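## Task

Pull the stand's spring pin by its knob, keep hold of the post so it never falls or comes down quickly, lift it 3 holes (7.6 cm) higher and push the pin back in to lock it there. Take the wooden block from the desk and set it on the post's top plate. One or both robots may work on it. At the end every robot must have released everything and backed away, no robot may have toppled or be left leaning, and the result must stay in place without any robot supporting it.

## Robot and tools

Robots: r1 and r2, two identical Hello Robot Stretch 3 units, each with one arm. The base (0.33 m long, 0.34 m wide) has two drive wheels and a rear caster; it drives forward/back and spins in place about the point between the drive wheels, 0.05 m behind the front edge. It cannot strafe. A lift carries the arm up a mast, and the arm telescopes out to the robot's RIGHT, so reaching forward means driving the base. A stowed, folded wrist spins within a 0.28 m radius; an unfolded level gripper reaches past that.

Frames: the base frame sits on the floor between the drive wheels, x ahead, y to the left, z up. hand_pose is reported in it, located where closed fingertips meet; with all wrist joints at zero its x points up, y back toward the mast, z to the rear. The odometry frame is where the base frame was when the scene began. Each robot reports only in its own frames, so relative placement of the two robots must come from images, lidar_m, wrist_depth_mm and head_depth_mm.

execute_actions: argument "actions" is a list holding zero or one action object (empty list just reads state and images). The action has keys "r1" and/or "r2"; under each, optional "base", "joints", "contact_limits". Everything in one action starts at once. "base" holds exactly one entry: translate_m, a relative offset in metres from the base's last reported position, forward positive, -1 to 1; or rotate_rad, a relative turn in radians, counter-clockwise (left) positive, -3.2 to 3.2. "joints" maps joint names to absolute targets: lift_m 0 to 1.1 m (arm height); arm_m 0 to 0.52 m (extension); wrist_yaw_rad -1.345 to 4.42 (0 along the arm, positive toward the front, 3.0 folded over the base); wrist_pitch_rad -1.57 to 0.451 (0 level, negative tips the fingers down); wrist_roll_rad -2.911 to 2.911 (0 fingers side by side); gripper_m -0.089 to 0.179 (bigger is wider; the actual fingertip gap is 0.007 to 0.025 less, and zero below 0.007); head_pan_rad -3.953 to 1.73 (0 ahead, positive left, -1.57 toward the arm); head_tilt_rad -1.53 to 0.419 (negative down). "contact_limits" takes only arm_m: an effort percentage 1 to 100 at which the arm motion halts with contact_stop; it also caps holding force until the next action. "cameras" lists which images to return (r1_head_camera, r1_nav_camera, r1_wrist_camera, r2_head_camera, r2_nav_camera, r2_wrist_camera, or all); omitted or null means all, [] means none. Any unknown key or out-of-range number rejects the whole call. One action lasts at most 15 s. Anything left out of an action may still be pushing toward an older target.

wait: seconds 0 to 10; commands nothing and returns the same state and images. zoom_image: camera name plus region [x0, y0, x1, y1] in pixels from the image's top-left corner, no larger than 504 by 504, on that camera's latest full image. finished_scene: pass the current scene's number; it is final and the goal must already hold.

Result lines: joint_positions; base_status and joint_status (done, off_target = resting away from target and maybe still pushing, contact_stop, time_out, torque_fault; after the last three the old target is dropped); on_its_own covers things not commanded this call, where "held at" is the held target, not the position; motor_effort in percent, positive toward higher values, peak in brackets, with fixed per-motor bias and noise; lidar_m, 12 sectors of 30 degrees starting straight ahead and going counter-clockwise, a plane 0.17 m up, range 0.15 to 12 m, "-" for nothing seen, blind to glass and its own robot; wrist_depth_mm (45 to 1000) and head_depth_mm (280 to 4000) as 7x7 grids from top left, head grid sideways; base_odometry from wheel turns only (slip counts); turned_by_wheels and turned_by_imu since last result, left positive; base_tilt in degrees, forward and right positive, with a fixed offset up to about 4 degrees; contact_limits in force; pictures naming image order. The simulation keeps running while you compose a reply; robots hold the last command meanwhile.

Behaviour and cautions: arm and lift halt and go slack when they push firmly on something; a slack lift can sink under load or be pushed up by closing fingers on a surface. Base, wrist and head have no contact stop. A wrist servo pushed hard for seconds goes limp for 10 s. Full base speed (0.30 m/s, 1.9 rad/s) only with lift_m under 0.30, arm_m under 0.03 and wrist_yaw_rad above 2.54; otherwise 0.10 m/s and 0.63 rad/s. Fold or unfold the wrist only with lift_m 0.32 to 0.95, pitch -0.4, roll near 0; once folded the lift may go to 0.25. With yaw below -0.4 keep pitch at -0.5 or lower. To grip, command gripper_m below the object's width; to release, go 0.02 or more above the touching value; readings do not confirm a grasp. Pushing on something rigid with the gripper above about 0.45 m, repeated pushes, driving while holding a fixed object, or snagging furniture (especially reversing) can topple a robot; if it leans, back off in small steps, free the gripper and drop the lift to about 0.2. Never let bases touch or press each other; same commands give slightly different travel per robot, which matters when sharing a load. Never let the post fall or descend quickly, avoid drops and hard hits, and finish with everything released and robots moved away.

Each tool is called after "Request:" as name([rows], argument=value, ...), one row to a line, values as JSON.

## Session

Request:
execute_actions(actions=[])

Scene clock: 0.00 s.
r1.base_odometry: x=+0.000 y=+0.000 heading=+0.000 (m, m, rad; r1's odometry frame)
r1.turned_by_wheels: +0.000 (rad since the last result)
r1.turned_by_imu: +0.000 (rad since the last result)
r1.base_tilt: forward=+0.6 right=-0.6 (deg)
r1.lidar_m: 1.96 3.30 3.42 3.30 1.88 1.01 0.85 0.85 0.96 1.10 1.10 1.24
r1.head_depth_mm: 1900 1850 1821 1808 1819 1808 1803 / 2111 2251 2233 2194 2162 2161 2044 / 2149 2835 2879 2792 2777 2640 2208 / 2165 3337 - 3814 3781 3117 2202 / 2194 3384 - - - 3155 2173 / 2227 3438 - - - 3075 2172 / 2241 3520 - - - 3008 2151
r1.base_status: not commanded
r1.joint_positions: lift_m=+0.530 arm_m=+0.002 wrist_yaw_rad=+2.859 wrist_pitch_rad=-0.347 wrist_roll_rad=+0.015 gripper_m=+0.037 head_pan_rad=+0.010 head_tilt_rad=-0.017
r1.joint_status: not commanded
r1.motor_effort: left_wheel=-1 right_wheel=-1 lift_m=+36 arm_m=+0 wrist_yaw_rad=+1 wrist_pitch_rad=+7 wrist_roll_rad=+0 gripper_m=-1 head_pan_rad=+0 head_tilt_rad=+2 (%)
r1.hand_pose: x=+0.0436 y=+0.0769 z=+0.5584 quat_wxyz=(+0.219, +0.711, +0.022, +0.667) (m; r1's base frame)
r1.wrist_depth_mm: - - - - - - - / - - - - - - - / - - - - - - - / - - - - - - - / - - - - - - - / 883 885 - 905 942 943 956 / 753 - 754 780 759 793 805
r2.base_odometry: x=+0.000 y=+0.000 heading=+0.000 (m, m, rad; r2's odometry frame)
r2.turned_by_wheels: +0.000 (rad since the last result)
r2.turned_by_imu: +0.000 (rad since the last result)
r2.base_tilt: forward=-0.5 right=-0.9 (deg)
r2.lidar_m: 3.30 3.89 1.86 3.48 1.86 1.02 0.86 0.86 0.97 1.61 2.60 2.95
r2.head_depth_mm: 1756 2568 3895 - - 3391 2246 / 1758 2553 - - - 3008 2239 / 1747 2568 - - - 3371 2232 / 1320 2581 - - - 3362 2246 / 1755 2276 3861 3794 3787 3391 2236 / 1762 2571 3713 3788 3671 3348 2219 / 1784 2598 3535 3548 3550 3325 2231
r2.base_status: not commanded
r2.joint_positions: lift_m=+0.529 arm_m=+0.002 wrist_yaw_rad=+2.931 wrist_pitch_rad=-0.584 wrist_roll_rad=-0.005 gripper_m=+0.037 head_pan_rad=+0.005 head_tilt_rad=+0.012
r2.joint_status: not commanded
r2.motor_effort: left_wheel=+0 right_wheel=+0 lift_m=+22 arm_m=+0 wrist_yaw_rad=+0 wrist_pitch_rad=+4 wrist_roll_rad=+0 gripper_m=+0 head_pan_rad=+0 head_tilt_rad=+2 (%)
r2.hand_pose: x=+0.0208 y=+0.0492 z=+0.5067 quat_wxyz=(+0.274, +0.693, +0.132, +0.654) (m; r2's base frame)
r2.wrist_depth_mm: - - - - - - - / - - - - - - - / - - - - - - - / 992 - 967 969 980 979 997 / 848 834 875 870 859 845 840 / 730 734 - 742 750 728 731 / 643 648 - 658 634 644 644
pictures: r1_head_camera (sideways: a quarter turn clockwise sets it upright), r1_nav_camera (sideways: a quarter turn counterclockwise sets it upright), r1_wrist_camera, r2_head_camera (sideways: a quarter turn clockwise sets it upright), r2_nav_camera (sideways: a quarter turn counterclockwise sets it upright), r2_wrist_camera
Images, in order (width x height): r1_head_camera 896x504, r1_nav_camera 672x504, r1_wrist_camera 644x364, r2_head_camera 896x504, r2_nav_camera 672x504, r2_wrist_camera 644x364.

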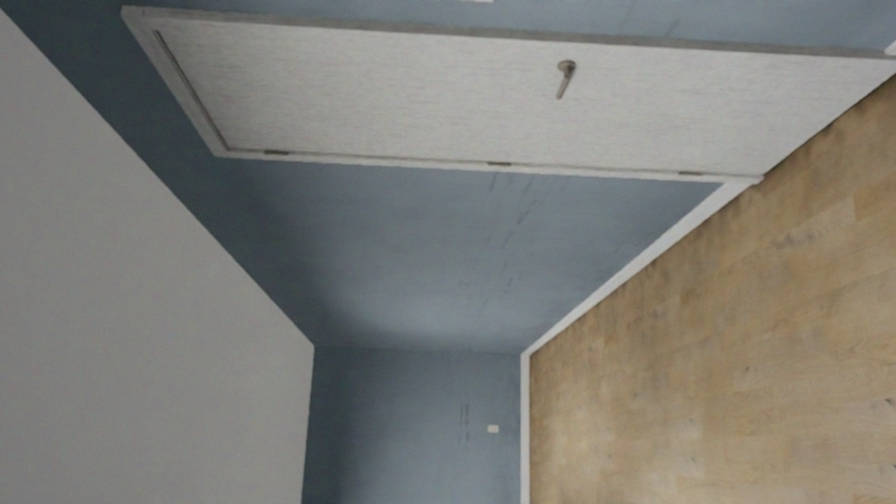

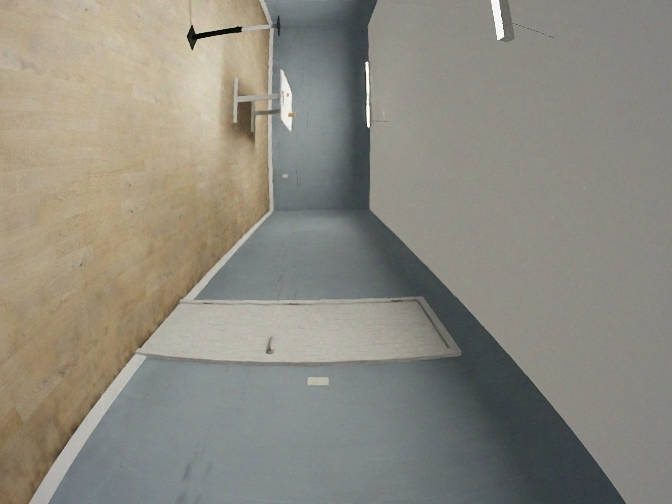

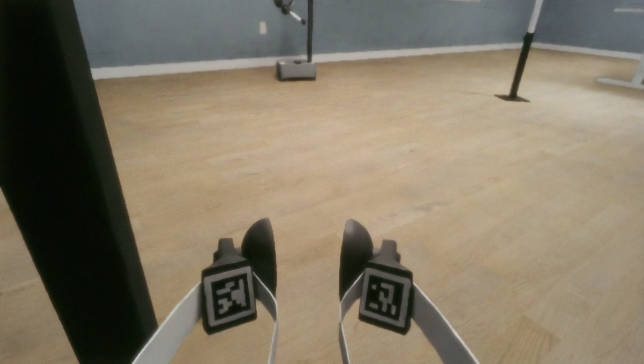

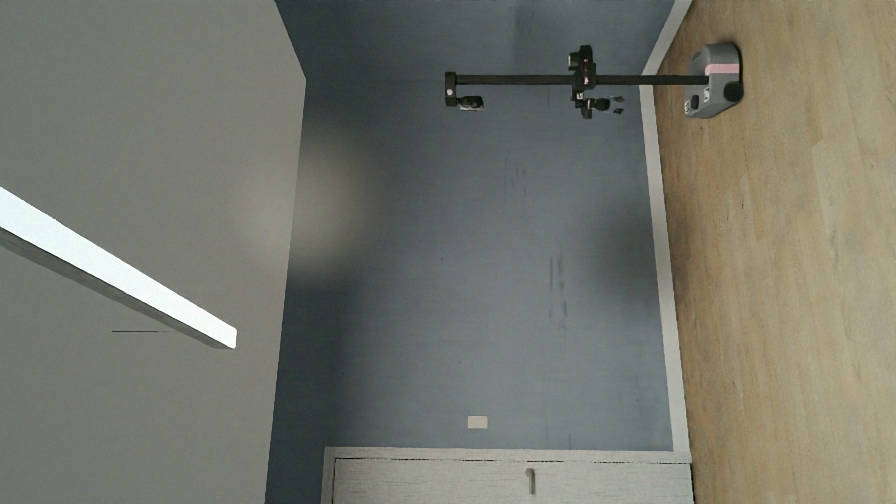

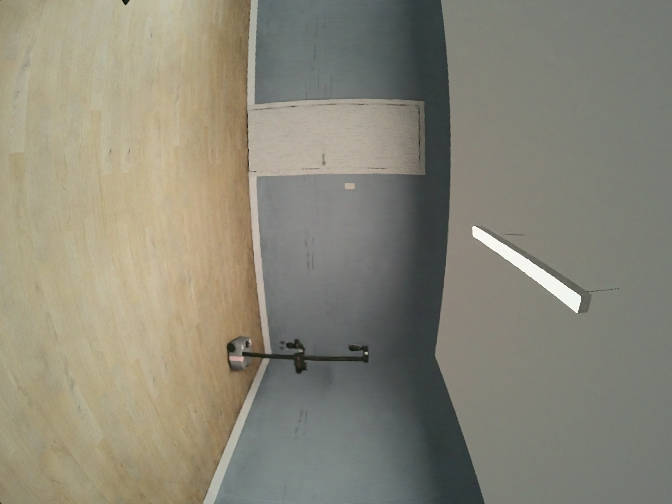

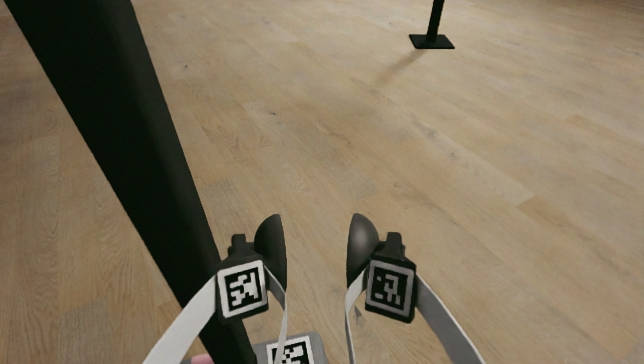

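Request:
execute_actions([
  {"r1":{"joints":{"head_pan_rad":0.85,"head_tilt_rad":-0.3,"lift_m":0.27}},"r2":{"joints":{"head_pan_rad":1.1,"head_tilt_rad":-0.4,"lift_m":0.27,"wrist_pitch_rad":-0.4}}},
], cameras=["r1_head_camera","r2_head_camera","r2_nav_camera"])

Scene clock: 7.13 s.
r1.base_odometry: x=+0.000 y=+0.000 heading=+0.000 (m, m, rad; r1's odometry frame)
r1.turned_by_wheels: +0.000 (rad since the last result)
r1.turned_by_imu: +0.001 (rad since the last result)
r1.base_tilt: forward=+0.4 right=-0.7 (deg)
r1.lidar_m: 1.96 3.31 3.43 3.29 1.88 1.01 0.85 0.85 0.96 1.10 1.09 1.23
r1.head_depth_mm: - - - - 2673 1962 1567 / - - - - 2665 1962 1548 / - - - - 2620 1928 1549 / - - - - 2596 1936 1545 / - - - - 2586 1931 1541 / - - - - 2589 1919 1536 / - - - 3875 2556 1908 1523
r1.base_status: not commanded
r1.joint_positions: lift_m=+0.270 arm_m=+0.002 wrist_yaw_rad=+2.859 wrist_pitch_rad=-0.348 wrist_roll_rad=+0.015 gripper_m=+0.037 head_pan_rad=+0.843 head_tilt_rad=-0.296
r1.joint_status: all done
r1.motor_effort: left_wheel=-1(1) right_wheel=+0(0) lift_m=+27(31) arm_m=-1(1) wrist_yaw_rad=+1(1) wrist_pitch_rad=+7(8) wrist_roll_rad=+0(0) gripper_m=+1(1) head_pan_rad=+3(28) head_tilt_rad=-2(23) (%)
r1.hand_pose: x=+0.0435 y=+0.0768 z=+0.2990 quat_wxyz=(+0.220, +0.711, +0.022, +0.667) (m; r1's base frame)
r1.wrist_depth_mm: - - - - - - - / - - - - - - - / - - - - - - - / - 867 873 880 893 921 949 / - 685 703 691 711 728 714 / 526 548 - 565 587 576 576 / 462 - - 478 467 485 488
r2.base_odometry: x=+0.000 y=+0.000 heading=+0.000 (m, m, rad; r2's odometry frame)
r2.turned_by_wheels: +0.000 (rad since the last result)
r2.turned_by_imu: +0.001 (rad since the last result)
r2.base_tilt: forward=-0.5 right=-0.9 (deg)
r2.lidar_m: 3.30 3.90 1.86 3.47 1.86 1.02 0.86 0.86 0.97 1.61 2.60 2.95
r2.head_depth_mm: 3588 3723 - 3407 2307 1727 1385 / 3775 - - 3432 2272 1725 1385 / - - - 3423 2284 1716 1387 / - - - 3178 2191 1705 1382 / - - - 3413 2267 1727 1377 / - - - 3425 2259 1708 1375 / - - - 3309 2242 1711 1373
r2.base_status: not commanded
r2.joint_positions: lift_m=+0.270 arm_m=+0.002 wrist_yaw_rad=+2.931 wrist_pitch_rad=-0.420 wrist_roll_rad=-0.005 gripper_m=+0.037 head_pan_rad=+1.093 head_tilt_rad=-0.395
r2.joint_status: all done
r2.motor_effort: left_wheel=-1(0) right_wheel=+0(0) lift_m=+16(20) arm_m=+0(0) wrist_yaw_rad=+0(0) wrist_pitch_rad=+8(8) wrist_roll_rad=+0(0) gripper_m=+0(0) head_pan_rad=+4(30) head_tilt_rad=-3(27) (%)
r2.hand_pose: x=+0.0257 y=+0.0723 z=+0.2827 quat_wxyz=(+0.219, +0.701, +0.075, +0.674) (m; r2's base frame)
r2.wrist_depth_mm: - - - - - - - / - - - - - - - / - - - - - - 988 / 764 - 759 750 756 753 745 / 616 - 621 616 631 605 603 / 509 507 - 528 526 503 498 / 452 - - 447 426 430 432
pictures: r1_head_camera (sideways: a quarter turn clockwise sets it upright), r2_head_camera (sideways: a quarter turn clockwise sets it upright), r2_nav_camera (sideways: a quarter turn counterclockwise sets it upright)
Images, in order (width x height): r1_head_camera 896x504, r2_head_camera 896x504, r2_nav_camera 672x504.

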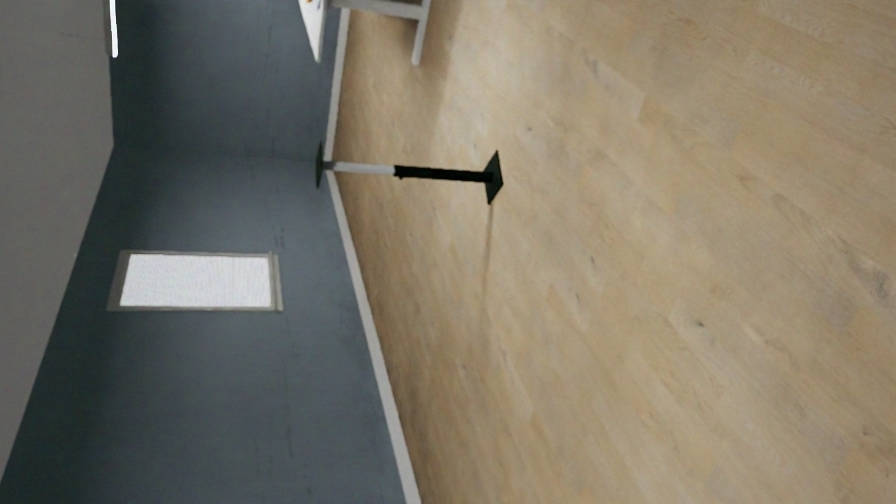

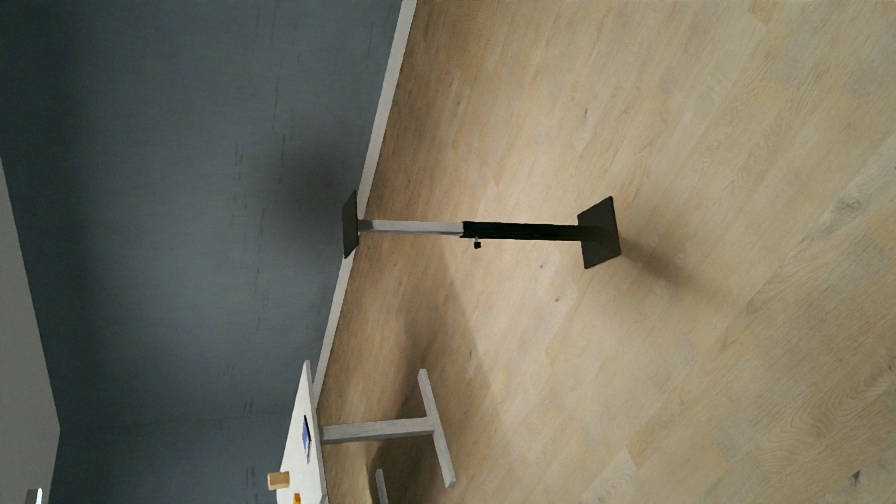

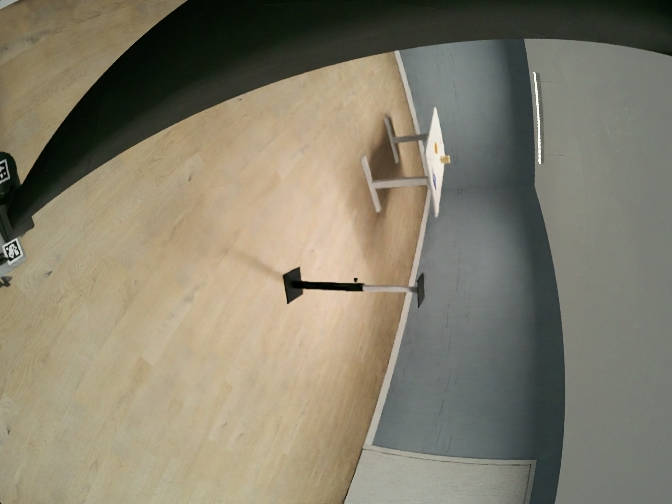

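Request:
execute_actions([
  {"r1":{"base":{"rotate_rad":0.607},"joints":{"head_pan_rad":0.5,"head_tilt_rad":-0.7}},"r2":{"base":{"rotate_rad":1.43},"joints":{"head_pan_rad":-0.3,"head_tilt_rad":-0.5}}},
], cameras=[])

Request:
execute_actions([
  {"r1":{"base":{"translate_m":1}},"r2":{"base":{"translate_m":1}}},
], cameras=[])

Request:
execute_actions([
  {"r1":{"base":{"translate_m":1}},"r2":{"base":{"translate_m":0.82}}},
], cameras=["r1_head_camera","r2_head_camera","r2_nav_camera"])

Scene clock: 21.43 s.
r1.base_odometry: x=+0.000 y=+0.000 heading=+0.607 (m, m, rad; r1's odometry frame)
r1.turned_by_wheels: +0.607 (rad since the last result)
r1.turned_by_imu: +0.607 (rad since the last result)
r1.base_tilt: forward=+0.4 right=-0.6 (deg)
r1.lidar_m: 4.89 3.33 3.70 1.63 0.97 0.85 0.85 1.00 1.09 1.10 1.29 2.27
r1.head_depth_mm: - 3355 2461 1928 1601 1374 1197 / - 3366 2458 1933 1604 1367 1196 / - 3315 2432 1934 1609 1368 1193 / - 3321 2415 1940 1593 1370 1191 / - 3303 2424 1925 1609 1369 1189 / 3582 3034 2454 1938 1591 1357 1185 / 3426 3283 2414 1918 1595 1355 1188
r1.base_status: done
r1.joint_positions: lift_m=+0.270 arm_m=+0.002 wrist_yaw_rad=+2.859 wrist_pitch_rad=-0.348 wrist_roll_rad=+0.015 gripper_m=+0.037 head_pan_rad=+0.507 head_tilt_rad=-0.692
r1.joint_status: all done
r1.motor_effort: left_wheel=-2(7) right_wheel=+2(9) lift_m=+27(27) arm_m=+0(0) wrist_yaw_rad=+1(2) wrist_pitch_rad=+8(8) wrist_roll_rad=+0(0) gripper_m=-1(2) head_pan_rad=-2(18) head_tilt_rad=-4(29) (%)
r1.hand_pose: x=+0.0435 y=+0.0768 z=+0.2990 quat_wxyz=(+0.220, +0.711, +0.022, +0.667) (m; r1's base frame)
r1.wrist_depth_mm: - - - - - - - / - - - - - - - / - - - - - - - / - 838 865 885 914 929 931 / - 682 714 683 699 700 715 / 532 544 - 559 585 565 577 / 459 - - 478 466 478 489
r2.base_odometry: x=+0.000 y=+0.000 heading=+1.430 (m, m, rad; r2's odometry frame)
r2.turned_by_wheels: +1.430 (rad since the last result)
r2.turned_by_imu: +1.450 (rad since the last result)
r2.base_tilt: forward=-0.5 right=-0.8 (deg)
r2.lidar_m: 3.47 2.60 1.13 0.87 0.86 0.91 1.32 2.60 2.76 3.27 3.88 1.86
r2.head_depth_mm: 3712 3862 - 2779 2002 1580 1299 / - - - 2784 2001 1573 1289 / - - - 2634 2006 1559 1280 / - - - 2752 1978 1548 1282 / - - - 2709 1975 1576 1276 / - - - 2732 1990 1555 1281 / - - - 2716 1965 1556 1277
r2.base_status: done
r2.joint_positions: lift_m=+0.270 arm_m=+0.002 wrist_yaw_rad=+2.931 wrist_pitch_rad=-0.420 wrist_roll_rad=-0.005 gripper_m=+0.037 head_pan_rad=-0.293 head_tilt_rad=-0.494
r2.joint_status: all done
r2.motor_effort: left_wheel=-1(7) right_wheel=+1(6) lift_m=+16(16) arm_m=+0(0) wrist_yaw_rad=+0(0) wrist_pitch_rad=+7(8) wrist_roll_rad=+0(0) gripper_m=+0(0) head_pan_rad=-2(31) head_tilt_rad=-2(13) (%)
r2.hand_pose: x=+0.0257 y=+0.0724 z=+0.2827 quat_wxyz=(+0.219, +0.701, +0.075, +0.674) (m; r2's base frame)
r2.wrist_depth_mm: - 797 908 - - - - / - 832 967 - - - - / 725 887 936 - - 988 998 / 739 - 759 768 748 762 745 / 609 - 630 614 624 615 612 / 510 506 - 524 529 508 502 / 456 - - 441 433 429 434
pictures: none
No camera images: the call's "cameras" was empty. Leave "cameras" out to get every camera's image.

Scene clock: 26.37 s.
r1.base_odometry: x=+0.821 y=+0.570 heading=+0.607 (m, m, rad; r1's odometry frame)
r1.turned_by_wheels: +0.000 (rad since the last result)
r1.turned_by_imu: +0.003 (rad since the last result)
r1.base_tilt: forward=+0.4 right=-0.7 (deg)
r1.lidar_m: 2.31 2.68 3.42 3.40 2.06 1.81 1.81 1.58 1.38 1.38 1.61 2.94
r1.head_depth_mm: - 3387 2384 1939 1600 1373 1199 / - 3329 2455 1943 1608 1370 1197 / - 3326 2463 1948 1603 1371 1194 / - 3144 2457 1941 1609 1368 1186 / 3564 2754 2414 1925 1603 1363 1189 / 3389 3292 2430 1935 1597 1360 1183 / 3134 3260 2428 1917 1588 1361 1188
r1.base_status: done
r1.joint_positions: lift_m=+0.270 arm_m=+0.002 wrist_yaw_rad=+2.859 wrist_pitch_rad=-0.348 wrist_roll_rad=+0.015 gripper_m=+0.037 head_pan_rad=+0.507 head_tilt_rad=-0.692
r1.joint_status: not commanded
r1.motor_effort: left_wheel=-2(5) right_wheel=+2(10) lift_m=+28(28) arm_m=-1(1) wrist_yaw_rad=+1(2) wrist_pitch_rad=+8(8) wrist_roll_rad=-1(0) gripper_m=+1(0) head_pan_rad=-1(2) head_tilt_rad=-3(4) (%)
r1.hand_pose: x=+0.0435 y=+0.0768 z=+0.2989 quat_wxyz=(+0.220, +0.711, +0.022, +0.667) (m; r1's base frame)
r1.wrist_depth_mm: - - - - - - - / - - - - - - - / - - - - - - - / - 866 854 887 893 919 946 / - 669 715 698 688 696 724 / 530 546 - 566 584 578 583 / 456 - - 474 461 485 491
r2.base_odometry: x=+0.140 y=+0.990 heading=+1.430 (m, m, rad; r2's odometry frame)
r2.turned_by_wheels: +0.000 (rad since the last result)
r2.turned_by_imu: +0.004 (rad since the last result)
r2.base_tilt: forward=-0.5 right=-0.9 (deg)
r2.lidar_m: 2.46 3.89 1.70 1.31 1.30 1.37 2.00 3.51 2.67 2.67 1.01 1.02
r2.head_depth_mm: 3219 3379 3613 2788 2007 1483 1282 / 3508 3727 3839 2754 1997 1560 1285 / 3825 - - 2756 2000 1564 1288 / - - - 2750 1989 1562 1287 / - - 3679 2727 1966 1553 1282 / - - 2648 2559 1984 1553 1279 / - - 3370 2728 1956 1559 1273
r2.base_status: done
r2.joint_positions: lift_m=+0.270 arm_m=+0.002 wrist_yaw_rad=+2.931 wrist_pitch_rad=-0.419 wrist_roll_rad=-0.005 gripper_m=+0.037 head_pan_rad=-0.293 head_tilt_rad=-0.495
r2.joint_status: not commanded
r2.motor_effort: left_wheel=-2(6) right_wheel=+1(6) lift_m=+16(16) arm_m=+0(0) wrist_yaw_rad=-1(0) wrist_pitch_rad=+7(8) wrist_roll_rad=+0(0) gripper_m=+0(0) head_pan_rad=-3(2) head_tilt_rad=-3(3) (%)
r2.hand_pose: x=+0.0257 y=+0.0724 z=+0.2828 quat_wxyz=(+0.219, +0.701, +0.074, +0.674) (m; r2's base frame)
r2.wrist_depth_mm: - - - - - - - / - - - - - - - / - - - 988 - 992 981 / 759 - 747 760 744 769 762 / 614 - 647 620 630 605 603 / 510 505 - 528 526 506 500 / 453 - - 446 428 431 435
pictures: none
No camera images: the call's "cameras" was empty. Leave "cameras" out to get every camera's image.

Scene clock: 31.30 s.
r1.base_odometry: x=+1.643 y=+1.140 heading=+0.607 (m, m, rad; r1's odometry frame)
r1.turned_by_wheels: +0.000 (rad since the last result)
r1.turned_by_imu: +0.003 (rad since the last result)
r1.base_tilt: forward=+0.4 right=-0.4 (deg)
r1.lidar_m: 2.87 1.34 3.11 3.12 3.16 2.77 2.78 1.91 1.66 1.66 1.98 3.58
r1.head_depth_mm: - 3356 2455 1935 1601 1373 1195 / - 2896 2369 1955 1606 1360 1198 / 3887 3330 2274 1872 1600 1363 1195 / 3567 2894 2182 1931 1602 1364 1191 / 3313 3295 2433 1925 1599 1359 1194 / 3099 3213 2410 1921 1596 1366 1188 / 2892 3044 2427 1917 1607 1365 1189
r1.base_status: done
r1.joint_positions: lift_m=+0.270 arm_m=+0.002 wrist_yaw_rad=+2.859 wrist_pitch_rad=-0.348 wrist_roll_rad=+0.015 gripper_m=+0.037 head_pan_rad=+0.507 head_tilt_rad=-0.692
r1.joint_status: not commanded
r1.motor_effort: left_wheel=-2(5) right_wheel=+2(10) lift_m=+28(28) arm_m=-1(1) wrist_yaw_rad=+1(1) wrist_pitch_rad=+8(8) wrist_roll_rad=+0(1) gripper_m=+0(0) head_pan_rad=-2(2) head_tilt_rad=-3(4) (%)
r1.hand_pose: x=+0.0435 y=+0.0767 z=+0.2988 quat_wxyz=(+0.220, +0.711, +0.022, +0.667) (m; r1's base frame)
r1.wrist_depth_mm: - - - - - - - / - - - - - - - / - - - - - - - / - 858 872 890 915 934 940 / - 675 707 687 713 701 720 / 530 556 - 560 589 576 576 / 460 - - 480 463 489 487
r2.base_odometry: x=+0.256 y=+1.802 heading=+1.430 (m, m, rad; r2's odometry frame)
r2.turned_by_wheels: +0.000 (rad since the last result)
r2.turned_by_imu: +0.004 (rad since the last result)
r2.base_tilt: forward=-0.4 right=-0.9 (deg)
r2.lidar_m: 1.65 4.52 2.16 1.67 1.65 1.75 2.56 4.25 2.05 0.73 3.14 3.32
r2.head_depth_mm: 2917 3109 3260 2770 1996 1571 1302 / 3152 3379 3563 2721 2009 1564 1293 / 3472 3719 3857 2782 1976 1561 1290 / 3726 - - 2749 2001 1557 1278 / - - 1988 2469 1938 1550 1286 / - - 1951 2574 1963 1549 1279 / - - 1915 2552 1964 1547 1281
r2.base_status: done
r2.joint_positions: lift_m=+0.270 arm_m=+0.002 wrist_yaw_rad=+2.931 wrist_pitch_rad=-0.419 wrist_roll_rad=-0.005 gripper_m=+0.037 head_pan_rad=-0.293 head_tilt_rad=-0.495
r2.joint_status: not commanded
r2.motor_effort: left_wheel=-1(6) right_wheel=+2(5) lift_m=+16(16) arm_m=+0(0) wrist_yaw_rad=+0(0) wrist_pitch_rad=+7(7) wrist_roll_rad=+0(0) gripper_m=+0(0) head_pan_rad=-1(3) head_tilt_rad=-2(2) (%)
r2.hand_pose: x=+0.0257 y=+0.0725 z=+0.2828 quat_wxyz=(+0.219, +0.701, +0.074, +0.674) (m; r2's base frame)
r2.wrist_depth_mm: - - - - - - - / - - - - - - - / - - - - 991 - 974 / 761 - 752 747 750 761 769 / 616 - 638 624 637 606 603 / 512 506 - 522 528 504 505 / 456 - - 443 426 433 436
pictures: r1_head_camera (sideways: a quarter turn clockwise sets it upright), r2_head_camera (sideways: a quarter turn clockwise sets it upright), r2_nav_camera (sideways: a quarter turn counterclockwise sets it upright)
Images, in order (width x height): r1_head_camera 896x504, r2_head_camera 896x504, r2_nav_camera 672x504.

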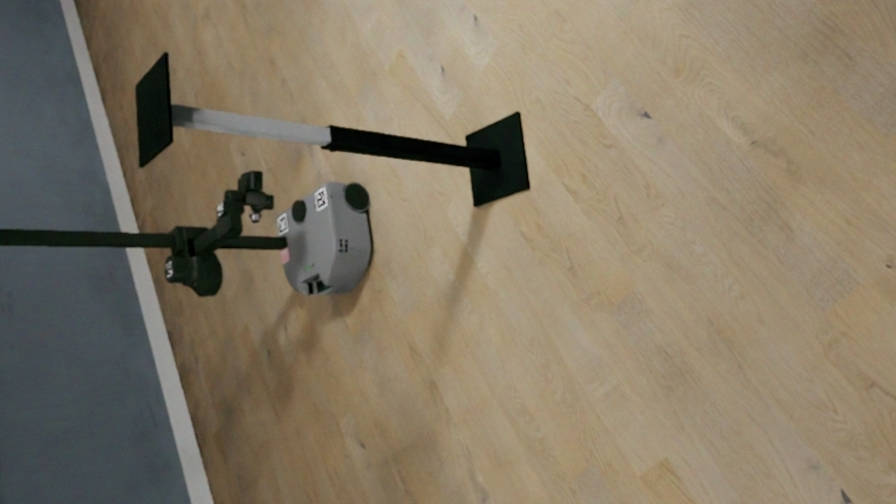

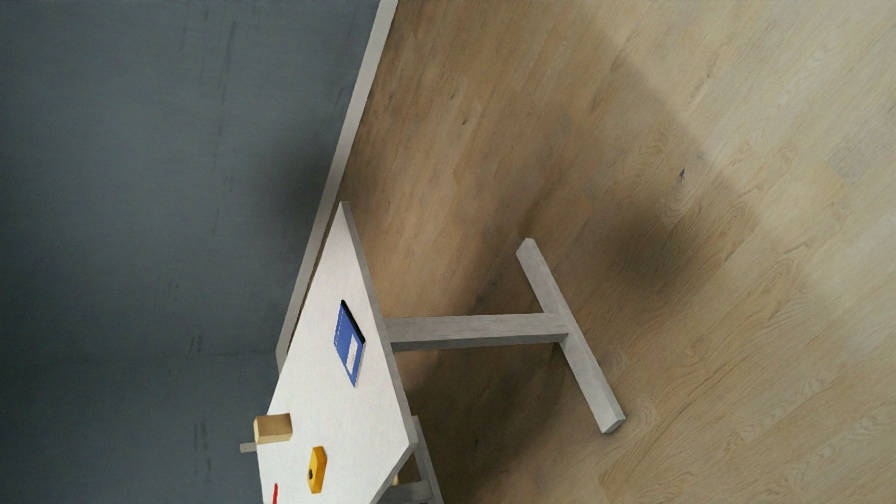

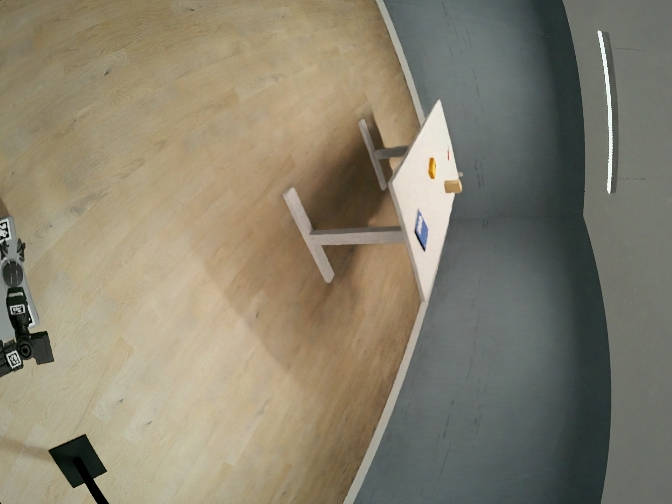

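Request:
execute_actions([
  {"r1":{"base":{"translate_m":0.78}},"r2":{"base":{"rotate_rad":-0.12},"joints":{"head_pan_rad":-1.57,"head_tilt_rad":-0.94,"lift_m":0.4}}},
], cameras=[])

Request:
execute_actions([
  {"r1":{"base":{"rotate_rad":2.25},"joints":{"head_pan_rad":-1.57,"head_tilt_rad":-0.94}},"r2":{"joints":{"wrist_yaw_rad":0}}},
], cameras=["r1_head_camera","r2_head_camera"])

Scene clock: 39.83 s.
r1.base_odometry: x=+2.284 y=+1.585 heading=+0.607 (m, m, rad; r1's odometry frame)
r1.turned_by_wheels: +0.000 (rad since the last result)
r1.turned_by_imu: +0.003 (rad since the last result)
r1.base_tilt: forward=+0.4 right=-0.7 (deg)
r1.lidar_m: 2.10 0.66 0.67 2.89 3.42 3.52 3.54 2.13 1.88 1.91 2.25 4.10
r1.head_depth_mm: - 3334 2461 1945 1610 1374 1195 / - 3282 2481 1943 1606 1367 1195 / 3567 3343 2457 1933 1593 1364 1195 / 3304 3323 2442 1929 1596 1364 1188 / 3068 3222 2437 1825 1596 1321 1187 / 2858 2999 791 1622 1525 1346 1195 / 2633 2837 1455 1771 1587 1359 1189
r1.base_status: done
r1.joint_positions: lift_m=+0.270 arm_m=+0.002 wrist_yaw_rad=+2.859 wrist_pitch_rad=-0.349 wrist_roll_rad=+0.015 gripper_m=+0.037 head_pan_rad=+0.507 head_tilt_rad=-0.693
r1.joint_status: not commanded
r1.motor_effort: left_wheel=-2(5) right_wheel=+2(10) lift_m=+28(27) arm_m=+0(0) wrist_yaw_rad=+0(0) wrist_pitch_rad=+8(8) wrist_roll_rad=+0(1) gripper_m=+1(0) head_pan_rad=-2(2) head_tilt_rad=-4(4) (%)
r1.hand_pose: x=+0.0435 y=+0.0767 z=+0.2988 quat_wxyz=(+0.220, +0.711, +0.022, +0.667) (m; r1's base frame)
r1.wrist_depth_mm: - - - - - - - / - - - - - - - / - - - - - - - / - 845 877 879 889 875 932 / - 664 694 686 697 681 707 / 533 545 - 562 586 578 586 / 457 - - 477 465 492 489
r2.base_odometry: x=+0.256 y=+1.802 heading=+1.310 (m, m, rad; r2's odometry frame)
r2.turned_by_wheels: -0.120 (rad since the last result)
r2.turned_by_imu: -0.121 (rad since the last result)
r2.base_tilt: forward=-0.5 right=-0.9 (deg)
r2.lidar_m: 1.65 4.52 2.42 1.72 1.65 1.69 2.25 4.25 4.38 0.73 3.13 3.22
r2.head_depth_mm: 2962 2340 1919 1604 1397 1227 1100 / 2963 2322 1889 1603 1385 1225 1104 / 2734 2096 1819 1584 1396 1230 - / 2961 782 1702 1528 1366 1225 - / 2906 2068 1785 1597 1381 1219 1089 / 2794 2305 1853 1593 1381 1218 1091 / 2680 2245 1867 1579 1371 1214 1091
r2.base_status: done
r2.joint_positions: lift_m=+0.400 arm_m=+0.002 wrist_yaw_rad=+2.931 wrist_pitch_rad=-0.419 wrist_roll_rad=-0.005 gripper_m=+0.037 head_pan_rad=-1.563 head_tilt_rad=-0.928
r2.joint_status: all done
r2.motor_effort: left_wheel=+1(6) right_wheel=-1(6) lift_m=+27(29) arm_m=+0(0) wrist_yaw_rad=+0(1) wrist_pitch_rad=+7(7) wrist_roll_rad=+0(0) gripper_m=+0(0) head_pan_rad=-1(30) head_tilt_rad=-6(30) (%)
r2.hand_pose: x=+0.0257 y=+0.0725 z=+0.4121 quat_wxyz=(+0.219, +0.701, +0.074, +0.674) (m; r2's base frame)
r2.wrist_depth_mm: - - - - - - - / - - - - - - - / - - - - - - - / - - - - - - - / 819 - 858 824 854 810 821 / 678 689 - 682 698 677 668 / 578 589 568 576 568 570 576
pictures: none
No camera images: the call's "cameras" was empty. Leave "cameras" out to get every camera's image.

Scene clock: 42.40 s.
r1.base_odometry: x=+2.284 y=+1.585 heading=+2.857 (m, m, rad; r1's odometry frame)
r1.turned_by_wheels: +2.250 (rad since the last result)
r1.turned_by_imu: +2.240 (rad since the last result)
r1.base_tilt: forward=+0.4 right=-0.5 (deg)
r1.lidar_m: 3.77 3.53 2.98 2.02 1.91 1.94 2.49 2.10 4.53 0.66 2.88 2.92
r1.head_depth_mm: 2510 2074 1781 1549 1373 1232 1118 / 2511 2095 1784 1548 1365 1235 1135 / 2513 2043 1790 1548 1378 1241 - / 2466 704 1676 1499 1340 1229 - / 1359 702 1675 1548 1371 1229 1118 / 2455 2094 1775 1552 1375 1227 1117 / 2544 2099 1780 1545 1374 1234 1120
r1.base_status: done
r1.joint_positions: lift_m=+0.270 arm_m=+0.002 wrist_yaw_rad=+2.859 wrist_pitch_rad=-0.349 wrist_roll_rad=+0.015 gripper_m=+0.037 head_pan_rad=-1.563 head_tilt_rad=-0.929
r1.joint_status: all done
r1.motor_effort: left_wheel=-2(8) right_wheel=+1(12) lift_m=+27(27) arm_m=-1(1) wrist_yaw_rad=+0(0) wrist_pitch_rad=+8(8) wrist_roll_rad=+0(0) gripper_m=-2(0) head_pan_rad=-2(30) head_tilt_rad=-6(24) (%)
r1.hand_pose: x=+0.0435 y=+0.0767 z=+0.2988 quat_wxyz=(+0.220, +0.711, +0.022, +0.667) (m; r1's base frame)
r1.wrist_depth_mm: - - - - - - - / - - - - - - - / - - - - - - - / - 865 874 892 902 918 949 / - 669 705 687 700 725 708 / 533 548 - 559 579 574 586 / 454 - - 478 464 487 490
r2.base_odometry: x=+0.256 y=+1.802 heading=+1.310 (m, m, rad; r2's odometry frame)
r2.turned_by_wheels: +0.000 (rad since the last result)
r2.turned_by_imu: +0.000 (rad since the last result)
r2.base_tilt: forward=-0.5 right=-0.8 (deg)
r2.lidar_m: 1.65 4.52 2.42 1.72 1.65 1.69 2.25 4.25 4.39 0.73 3.12 3.23
r2.head_depth_mm: 2979 2318 1883 1601 1393 1229 1096 / 2961 2321 1895 1604 1384 1229 1108 / 2948 2170 1889 1588 1382 1219 - / 2957 778 1684 1520 1371 1237 - / 2798 1465 1684 1591 1377 1221 1092 / 2812 2255 1872 1581 1374 1206 1088 / 2686 2266 1864 1570 1365 1211 1081
r2.base_status: not commanded
r2.joint_positions: lift_m=+0.400 arm_m=+0.002 wrist_yaw_rad=+0.003 wrist_pitch_rad=-0.419 wrist_roll_rad=-0.005 gripper_m=+0.037 head_pan_rad=-1.563 head_tilt_rad=-0.928
r2.joint_status: all done
r2.motor_effort: left_wheel=+1(1) right_wheel=-2(0) lift_m=+28(28) arm_m=+0(0) wrist_yaw_rad=-5(4) wrist_pitch_rad=+7(7) wrist_roll_rad=+0(0) gripper_m=+0(0) head_pan_rad=-2(2) head_tilt_rad=-6(4) (%)
r2.hand_pose: x=-0.0208 y=-0.3712 z=+0.4121 quat_wxyz=(+0.694, +0.149, -0.689, -0.146) (m; r2's base frame)
r2.wrist_depth_mm: - - - 971 - - - / - - - - - - - / - - - - - - - / - - - 977 998 - - / 801 810 846 774 826 811 808 / 671 695 683 662 707 682 665 / 578 580 579 580 570 578 580
pictures: r1_head_camera (sideways: a quarter turn clockwise sets it upright), r2_head_camera (sideways: a quarter turn clockwise sets it upright)
Images, in order (width x height): r1_head_camera 896x504, r2_head_camera 896x504.

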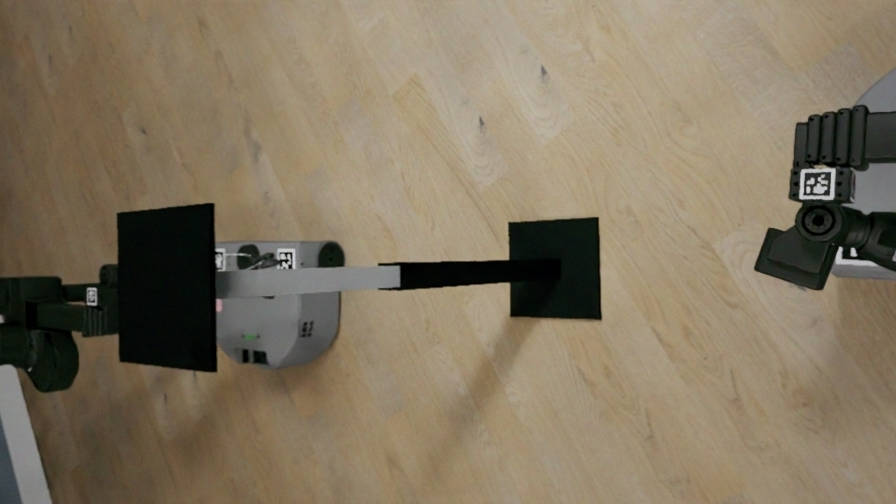

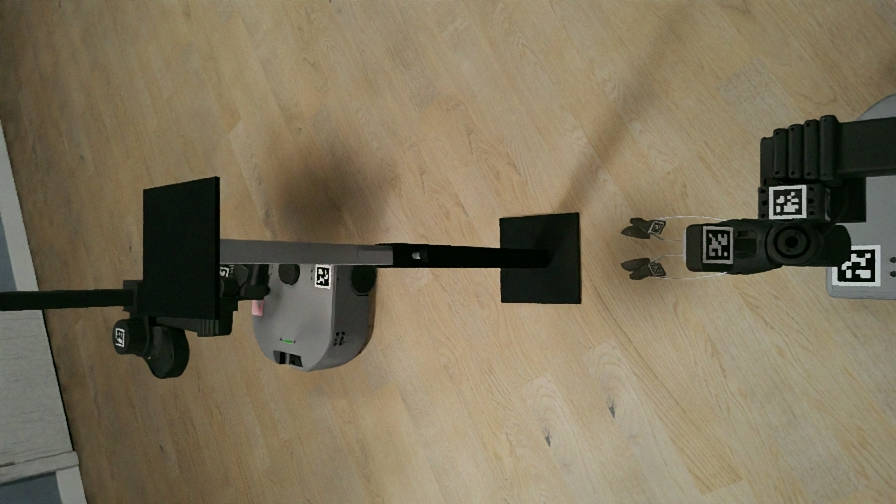

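Request:
execute_actions([
  {"r1":{"base":{"translate_m":0.09},"joints":{"lift_m":0.62}},"r2":{"joints":{"wrist_pitch_rad":0,"wrist_roll_rad":1.57,"lift_m":0.386,"arm_m":0.24,"gripper_m":0.05}}},
], cameras=[])

Request:
execute_actions([
  {"r1":{"joints":{"wrist_yaw_rad":0,"gripper_m":0.06}}},
], cameras=[])

Request:
execute_actions([
  {"r1":{"joints":{"wrist_pitch_rad":0.1,"arm_m":0.17}}},
], cameras=["r1_head_camera","r2_head_camera","r1_wrist_camera","r2_wrist_camera"])

Scene clock: 49.43 s.
r1.base_odometry: x=+2.197 y=+1.610 heading=+2.856 (m, m, rad; r1's odometry frame)
r1.turned_by_wheels: +0.000 (rad since the last result)
r1.turned_by_imu: +0.001 (rad since the last result)
r1.base_tilt: forward=+0.5 right=-0.7 (deg)
r1.lidar_m: 3.69 3.46 3.08 2.07 1.96 1.99 2.56 2.17 4.48 0.66 2.83 2.87
r1.head_depth_mm: 2520 2080 1777 1546 1374 1248 - / 2550 1985 1791 1545 1373 1266 - / 2524 703 1708 1525 1364 1269 - / 1382 720 1625 1530 1361 - 1146 / 2314 2097 1696 1544 1369 1236 1120 / 2515 2116 1789 1550 1371 1231 1121 / 2500 2090 1792 1550 1377 1230 1121
r1.base_status: done
r1.joint_positions: lift_m=+0.620 arm_m=+0.002 wrist_yaw_rad=+2.859 wrist_pitch_rad=-0.349 wrist_roll_rad=+0.015 gripper_m=+0.037 head_pan_rad=-1.563 head_tilt_rad=-0.929
r1.joint_status: all done
r1.motor_effort: left_wheel=-2(7) right_wheel=+2(10) lift_m=+44(45) arm_m=+0(1) wrist_yaw_rad=+1(1) wrist_pitch_rad=+8(8) wrist_roll_rad=+0(1) gripper_m=+1(0) head_pan_rad=-2(2) head_tilt_rad=-5(6) (%)
r1.hand_pose: x=+0.0435 y=+0.0767 z=+0.6482 quat_wxyz=(+0.220, +0.711, +0.022, +0.667) (m; r1's base frame)
r1.wrist_depth_mm: - - - - - - - / - - - - - - - / - - - - - - - / - - - - - - - / - - - - - - - / - - - - - - - / 861 - 848 904 858 899 907
r2.base_odometry: x=+0.256 y=+1.802 heading=+1.310 (m, m, rad; r2's odometry frame)
r2.turned_by_wheels: +0.000 (rad since the last result)
r2.turned_by_imu: +0.001 (rad since the last result)
r2.base_tilt: forward=-0.5 right=-0.8 (deg)
r2.lidar_m: 1.65 4.53 2.42 1.72 1.65 1.69 2.26 4.26 4.38 0.73 3.12 3.23
r2.head_depth_mm: 2967 2323 1895 1590 1390 1229 1098 / 2953 2319 1900 1612 1388 1224 1100 / 2961 2156 1871 1588 1435 1218 - / 1182 781 1677 1544 1338 1218 1123 / 2789 2130 1757 1590 1378 1216 1086 / 2797 2268 1856 1584 1369 1206 1087 / 2686 2262 1862 1577 1372 1209 1086
r2.base_status: not commanded
r2.joint_positions: lift_m=+0.386 arm_m=+0.240 wrist_yaw_rad=+0.002 wrist_pitch_rad=-0.022 wrist_roll_rad=+1.569 gripper_m=+0.050 head_pan_rad=-1.563 head_tilt_rad=-0.928
r2.joint_status: all done
r2.motor_effort: left_wheel=+0(1) right_wheel=-2(2) lift_m=+16(26) arm_m=+3(3) wrist_yaw_rad=-3(4) wrist_pitch_rad=+8(9) wrist_roll_rad=+0(1) gripper_m=+0(59) head_pan_rad=-2(3) head_tilt_rad=-6(5) (%)
r2.hand_pose: x=-0.0209 y=-0.6404 z=+0.4951 quat_wxyz=(+0.001, +0.001, -1.000, -0.011) (m; r2's base frame)
r2.wrist_depth_mm: - - - - - 858 575 / - - - - - 873 582 / - - - - - 794 588 / - - - - 910 766 541 / 265 266 266 260 264 266 269 / - - - - - 885 595 / - - - - - 825 595
pictures: none
No camera images: the call's "cameras" was empty. Leave "cameras" out to get every camera's image.

Scene clock: 51.87 s.
r1.base_odometry: x=+2.197 y=+1.610 heading=+2.856 (m, m, rad; r1's odometry frame)
r1.turned_by_wheels: +0.000 (rad since the last result)
r1.turned_by_imu: +0.000 (rad since the last result)
r1.base_tilt: forward=+0.4 right=-0.6 (deg)
r1.lidar_m: 3.71 3.43 3.10 2.07 1.96 1.99 2.56 2.17 4.45 0.66 2.82 2.87
r1.head_depth_mm: 2521 2101 1777 1549 1370 1249 - / 2545 1994 1780 1547 1374 1270 - / 2525 702 1701 1520 1372 - - / 1392 722 1630 1528 1358 1228 1130 / 2304 2093 1706 1551 1368 1232 1118 / 2536 2098 1793 1549 1380 1233 1120 / 2520 2113 1785 1557 1376 1229 1117
r1.base_status: not commanded
r1.joint_positions: lift_m=+0.620 arm_m=+0.002 wrist_yaw_rad=+0.003 wrist_pitch_rad=-0.349 wrist_roll_rad=+0.015 gripper_m=+0.060 head_pan_rad=-1.563 head_tilt_rad=-0.929
r1.joint_status: all done
r1.motor_effort: left_wheel=-2(2) right_wheel=+1(2) lift_m=+44(44) arm_m=+0(0) wrist_yaw_rad=-2(4) wrist_pitch_rad=+8(8) wrist_roll_rad=+0(1) gripper_m=+1(77) head_pan_rad=-2(2) head_tilt_rad=-6(6) (%)
r1.hand_pose: x=-0.0209 y=-0.3792 z=+0.6482 quat_wxyz=(+0.692, +0.123, -0.701, -0.123) (m; r1's base frame)
r1.wrist_depth_mm: - - - - - - - / - - - - - - - / - - - - - - - / - - - - - - - / - - - - - - - / - - - - - - - / 851 873 865 846 862 877 927
r2.base_odometry: x=+0.256 y=+1.802 heading=+1.310 (m, m, rad; r2's odometry frame)
r2.turned_by_wheels: +0.000 (rad since the last result)
r2.turned_by_imu: +0.000 (rad since the last result)
r2.base_tilt: forward=-0.4 right=-0.9 (deg)
r2.lidar_m: 1.65 4.52 2.42 1.72 1.65 1.69 2.25 4.24 4.38 0.73 3.14 3.21
r2.head_depth_mm: 2996 2309 1908 1615 1393 1226 1102 / 2958 2290 1886 1611 1384 1230 1104 / 2937 2179 1873 1591 1440 1225 - / 1148 780 1681 1548 1338 1217 1123 / 2814 2151 1758 1582 1381 1209 1095 / 2793 2273 1860 1578 1373 1210 1088 / 2655 2257 1837 1581 1363 1212 1082
r2.base_status: not commanded
r2.joint_positions: lift_m=+0.386 arm_m=+0.240 wrist_yaw_rad=+0.002 wrist_pitch_rad=-0.022 wrist_roll_rad=+1.569 gripper_m=+0.050 head_pan_rad=-1.563 head_tilt_rad=-0.928
r2.joint_status: not commanded
r2.motor_effort: left_wheel=+1(1) right_wheel=-2(2) lift_m=+16(16) arm_m=+3(3) wrist_yaw_rad=-3(3) wrist_pitch_rad=+8(8) wrist_roll_rad=+0(0) gripper_m=+1(0) head_pan_rad=-3(1) head_tilt_rad=-6(5) (%)
r2.hand_pose: x=-0.0209 y=-0.6404 z=+0.4951 quat_wxyz=(+0.001, +0.001, -1.000, -0.011) (m; r2's base frame)
r2.wrist_depth_mm: - - - - - 870 585 / - - - - - 864 585 / - - - - - 802 584 / - - 814 - 903 765 534 / 265 267 264 262 264 266 267 / - - - - - 880 593 / - - - - - 830 587
pictures: none
No camera images: the call's "cameras" was empty. Leave "cameras" out to get every camera's image.

Scene clock: 54.37 s.
r1.base_odometry: x=+2.197 y=+1.610 heading=+2.856 (m, m, rad; r1's odometry frame)
r1.turned_by_wheels: +0.000 (rad since the last result)
r1.turned_by_imu: +0.000 (rad since the last result)
r1.base_tilt: forward=+0.6 right=-0.6 (deg)
r1.lidar_m: 3.69 3.46 3.08 2.07 1.96 1.99 2.56 2.17 4.48 0.66 2.82 2.87
r1.head_depth_mm: 2511 2086 1779 1546 1374 1248 - / 2507 1995 1782 1583 - 1235 1137 / 2534 702 1701 1609 1323 1229 1143 / 1386 721 1603 1554 1369 1231 1145 / 2303 2111 1722 1554 1374 1234 1116 / 2517 2089 1778 1557 1377 1236 1115 / 2498 2086 1792 1555 1370 1233 1118
r1.base_status: not commanded
r1.joint_positions: lift_m=+0.620 arm_m=+0.170 wrist_yaw_rad=+0.001 wrist_pitch_rad=+0.075 wrist_roll_rad=+0.015 gripper_m=+0.060 head_pan_rad=-1.563 head_tilt_rad=-0.929
r1.joint_status: all done
r1.motor_effort: left_wheel=-2(2) right_wheel=+2(2) lift_m=+44(44) arm_m=+7(6) wrist_yaw_rad=-1(2) wrist_pitch_rad=+11(12) wrist_roll_rad=+0(1) gripper_m=+0(0) head_pan_rad=-2(2) head_tilt_rad=-6(5) (%)
r1.hand_pose: x=-0.0211 y=-0.5719 z=+0.7536 quat_wxyz=(+0.702, -0.026, -0.712, +0.027) (m; r1's base frame)
r1.wrist_depth_mm: - - 210 209 - - - / - - 330 253 - - - / - - - - - - - / - - - - - - - / - - - - - - - / - - 632 633 - - - / - - - 550 - - -
r2.base_odometry: x=+0.256 y=+1.802 heading=+1.310 (m, m, rad; r2's odometry frame)
r2.turned_by_wheels: +0.000 (rad since the last result)
r2.turned_by_imu: +0.000 (rad since the last result)
r2.base_tilt: forward=-0.5 right=-0.9 (deg)
r2.lidar_m: 1.65 4.52 2.42 1.72 1.65 1.69 2.25 4.24 4.39 0.73 3.12 3.24
r2.head_depth_mm: 2981 2346 1894 1610 1391 1229 1100 / 2974 2309 1902 1603 1379 1224 1103 / 2951 2161 1873 1599 1440 1218 - / 1273 779 1671 1530 1336 1219 1130 / 2697 2150 1757 1589 1384 1219 1088 / 2808 2284 1874 1578 1371 1216 1090 / 2692 2249 1847 1576 1375 1209 1088
r2.base_status: not commanded
r2.joint_positions: lift_m=+0.386 arm_m=+0.240 wrist_yaw_rad=+0.002 wrist_pitch_rad=-0.022 wrist_roll_rad=+1.569 gripper_m=+0.050 head_pan_rad=-1.563 head_tilt_rad=-0.928
r2.joint_status: not commanded
r2.motor_effort: left_wheel=+1(1) right_wheel=-1(2) lift_m=+16(16) arm_m=+3(3) wrist_yaw_rad=-3(3) wrist_pitch_rad=+8(8) wrist_roll_rad=+0(0) gripper_m=+0(0) head_pan_rad=-2(2) head_tilt_rad=-5(6) (%)
r2.hand_pose: x=-0.0209 y=-0.6404 z=+0.4951 quat_wxyz=(+0.001, +0.001, -1.000, -0.011) (m; r2's base frame)
r2.wrist_depth_mm: - - - - - 873 578 / - - - - - 872 589 / - - - - - 794 591 / - 520 - - 894 758 535 / 263 265 265 260 262 266 267 / - - - - - 899 589 / - - - - - 832 588
pictures: r1_head_camera (sideways: a quarter turn clockwise sets it upright), r1_wrist_camera, r2_head_camera (sideways: a quarter turn clockwise sets it upright), r2_wrist_camera
Images, in order (width x height): r1_head_camera 896x504, r1_wrist_camera 644x364, r2_head_camera 896x504, r2_wrist_camera 644x364.

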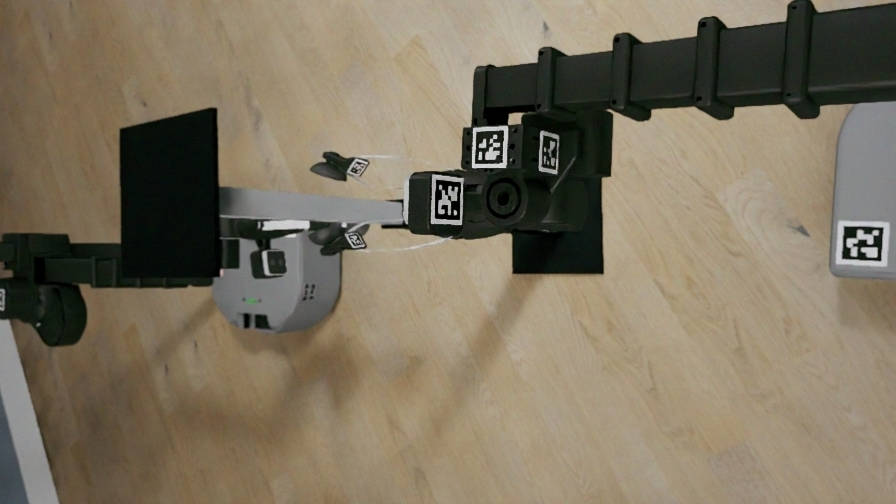

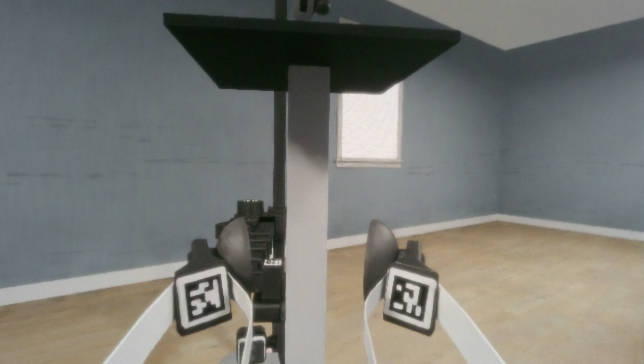

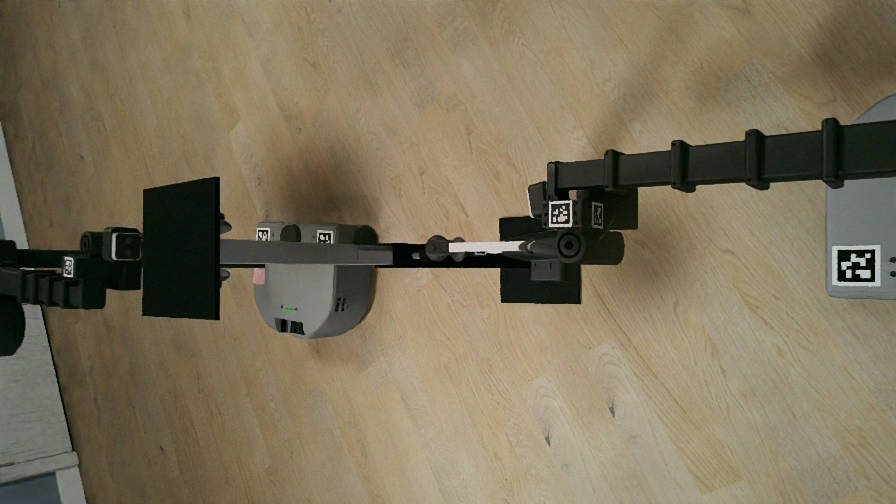

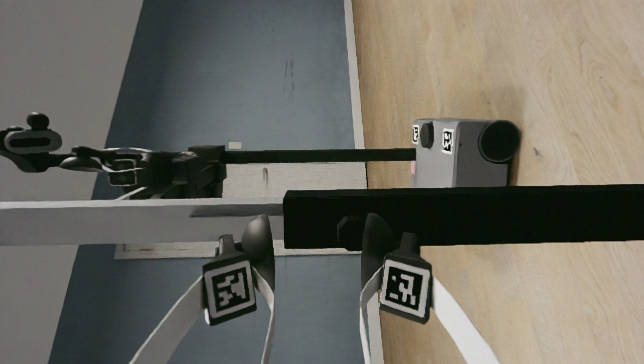

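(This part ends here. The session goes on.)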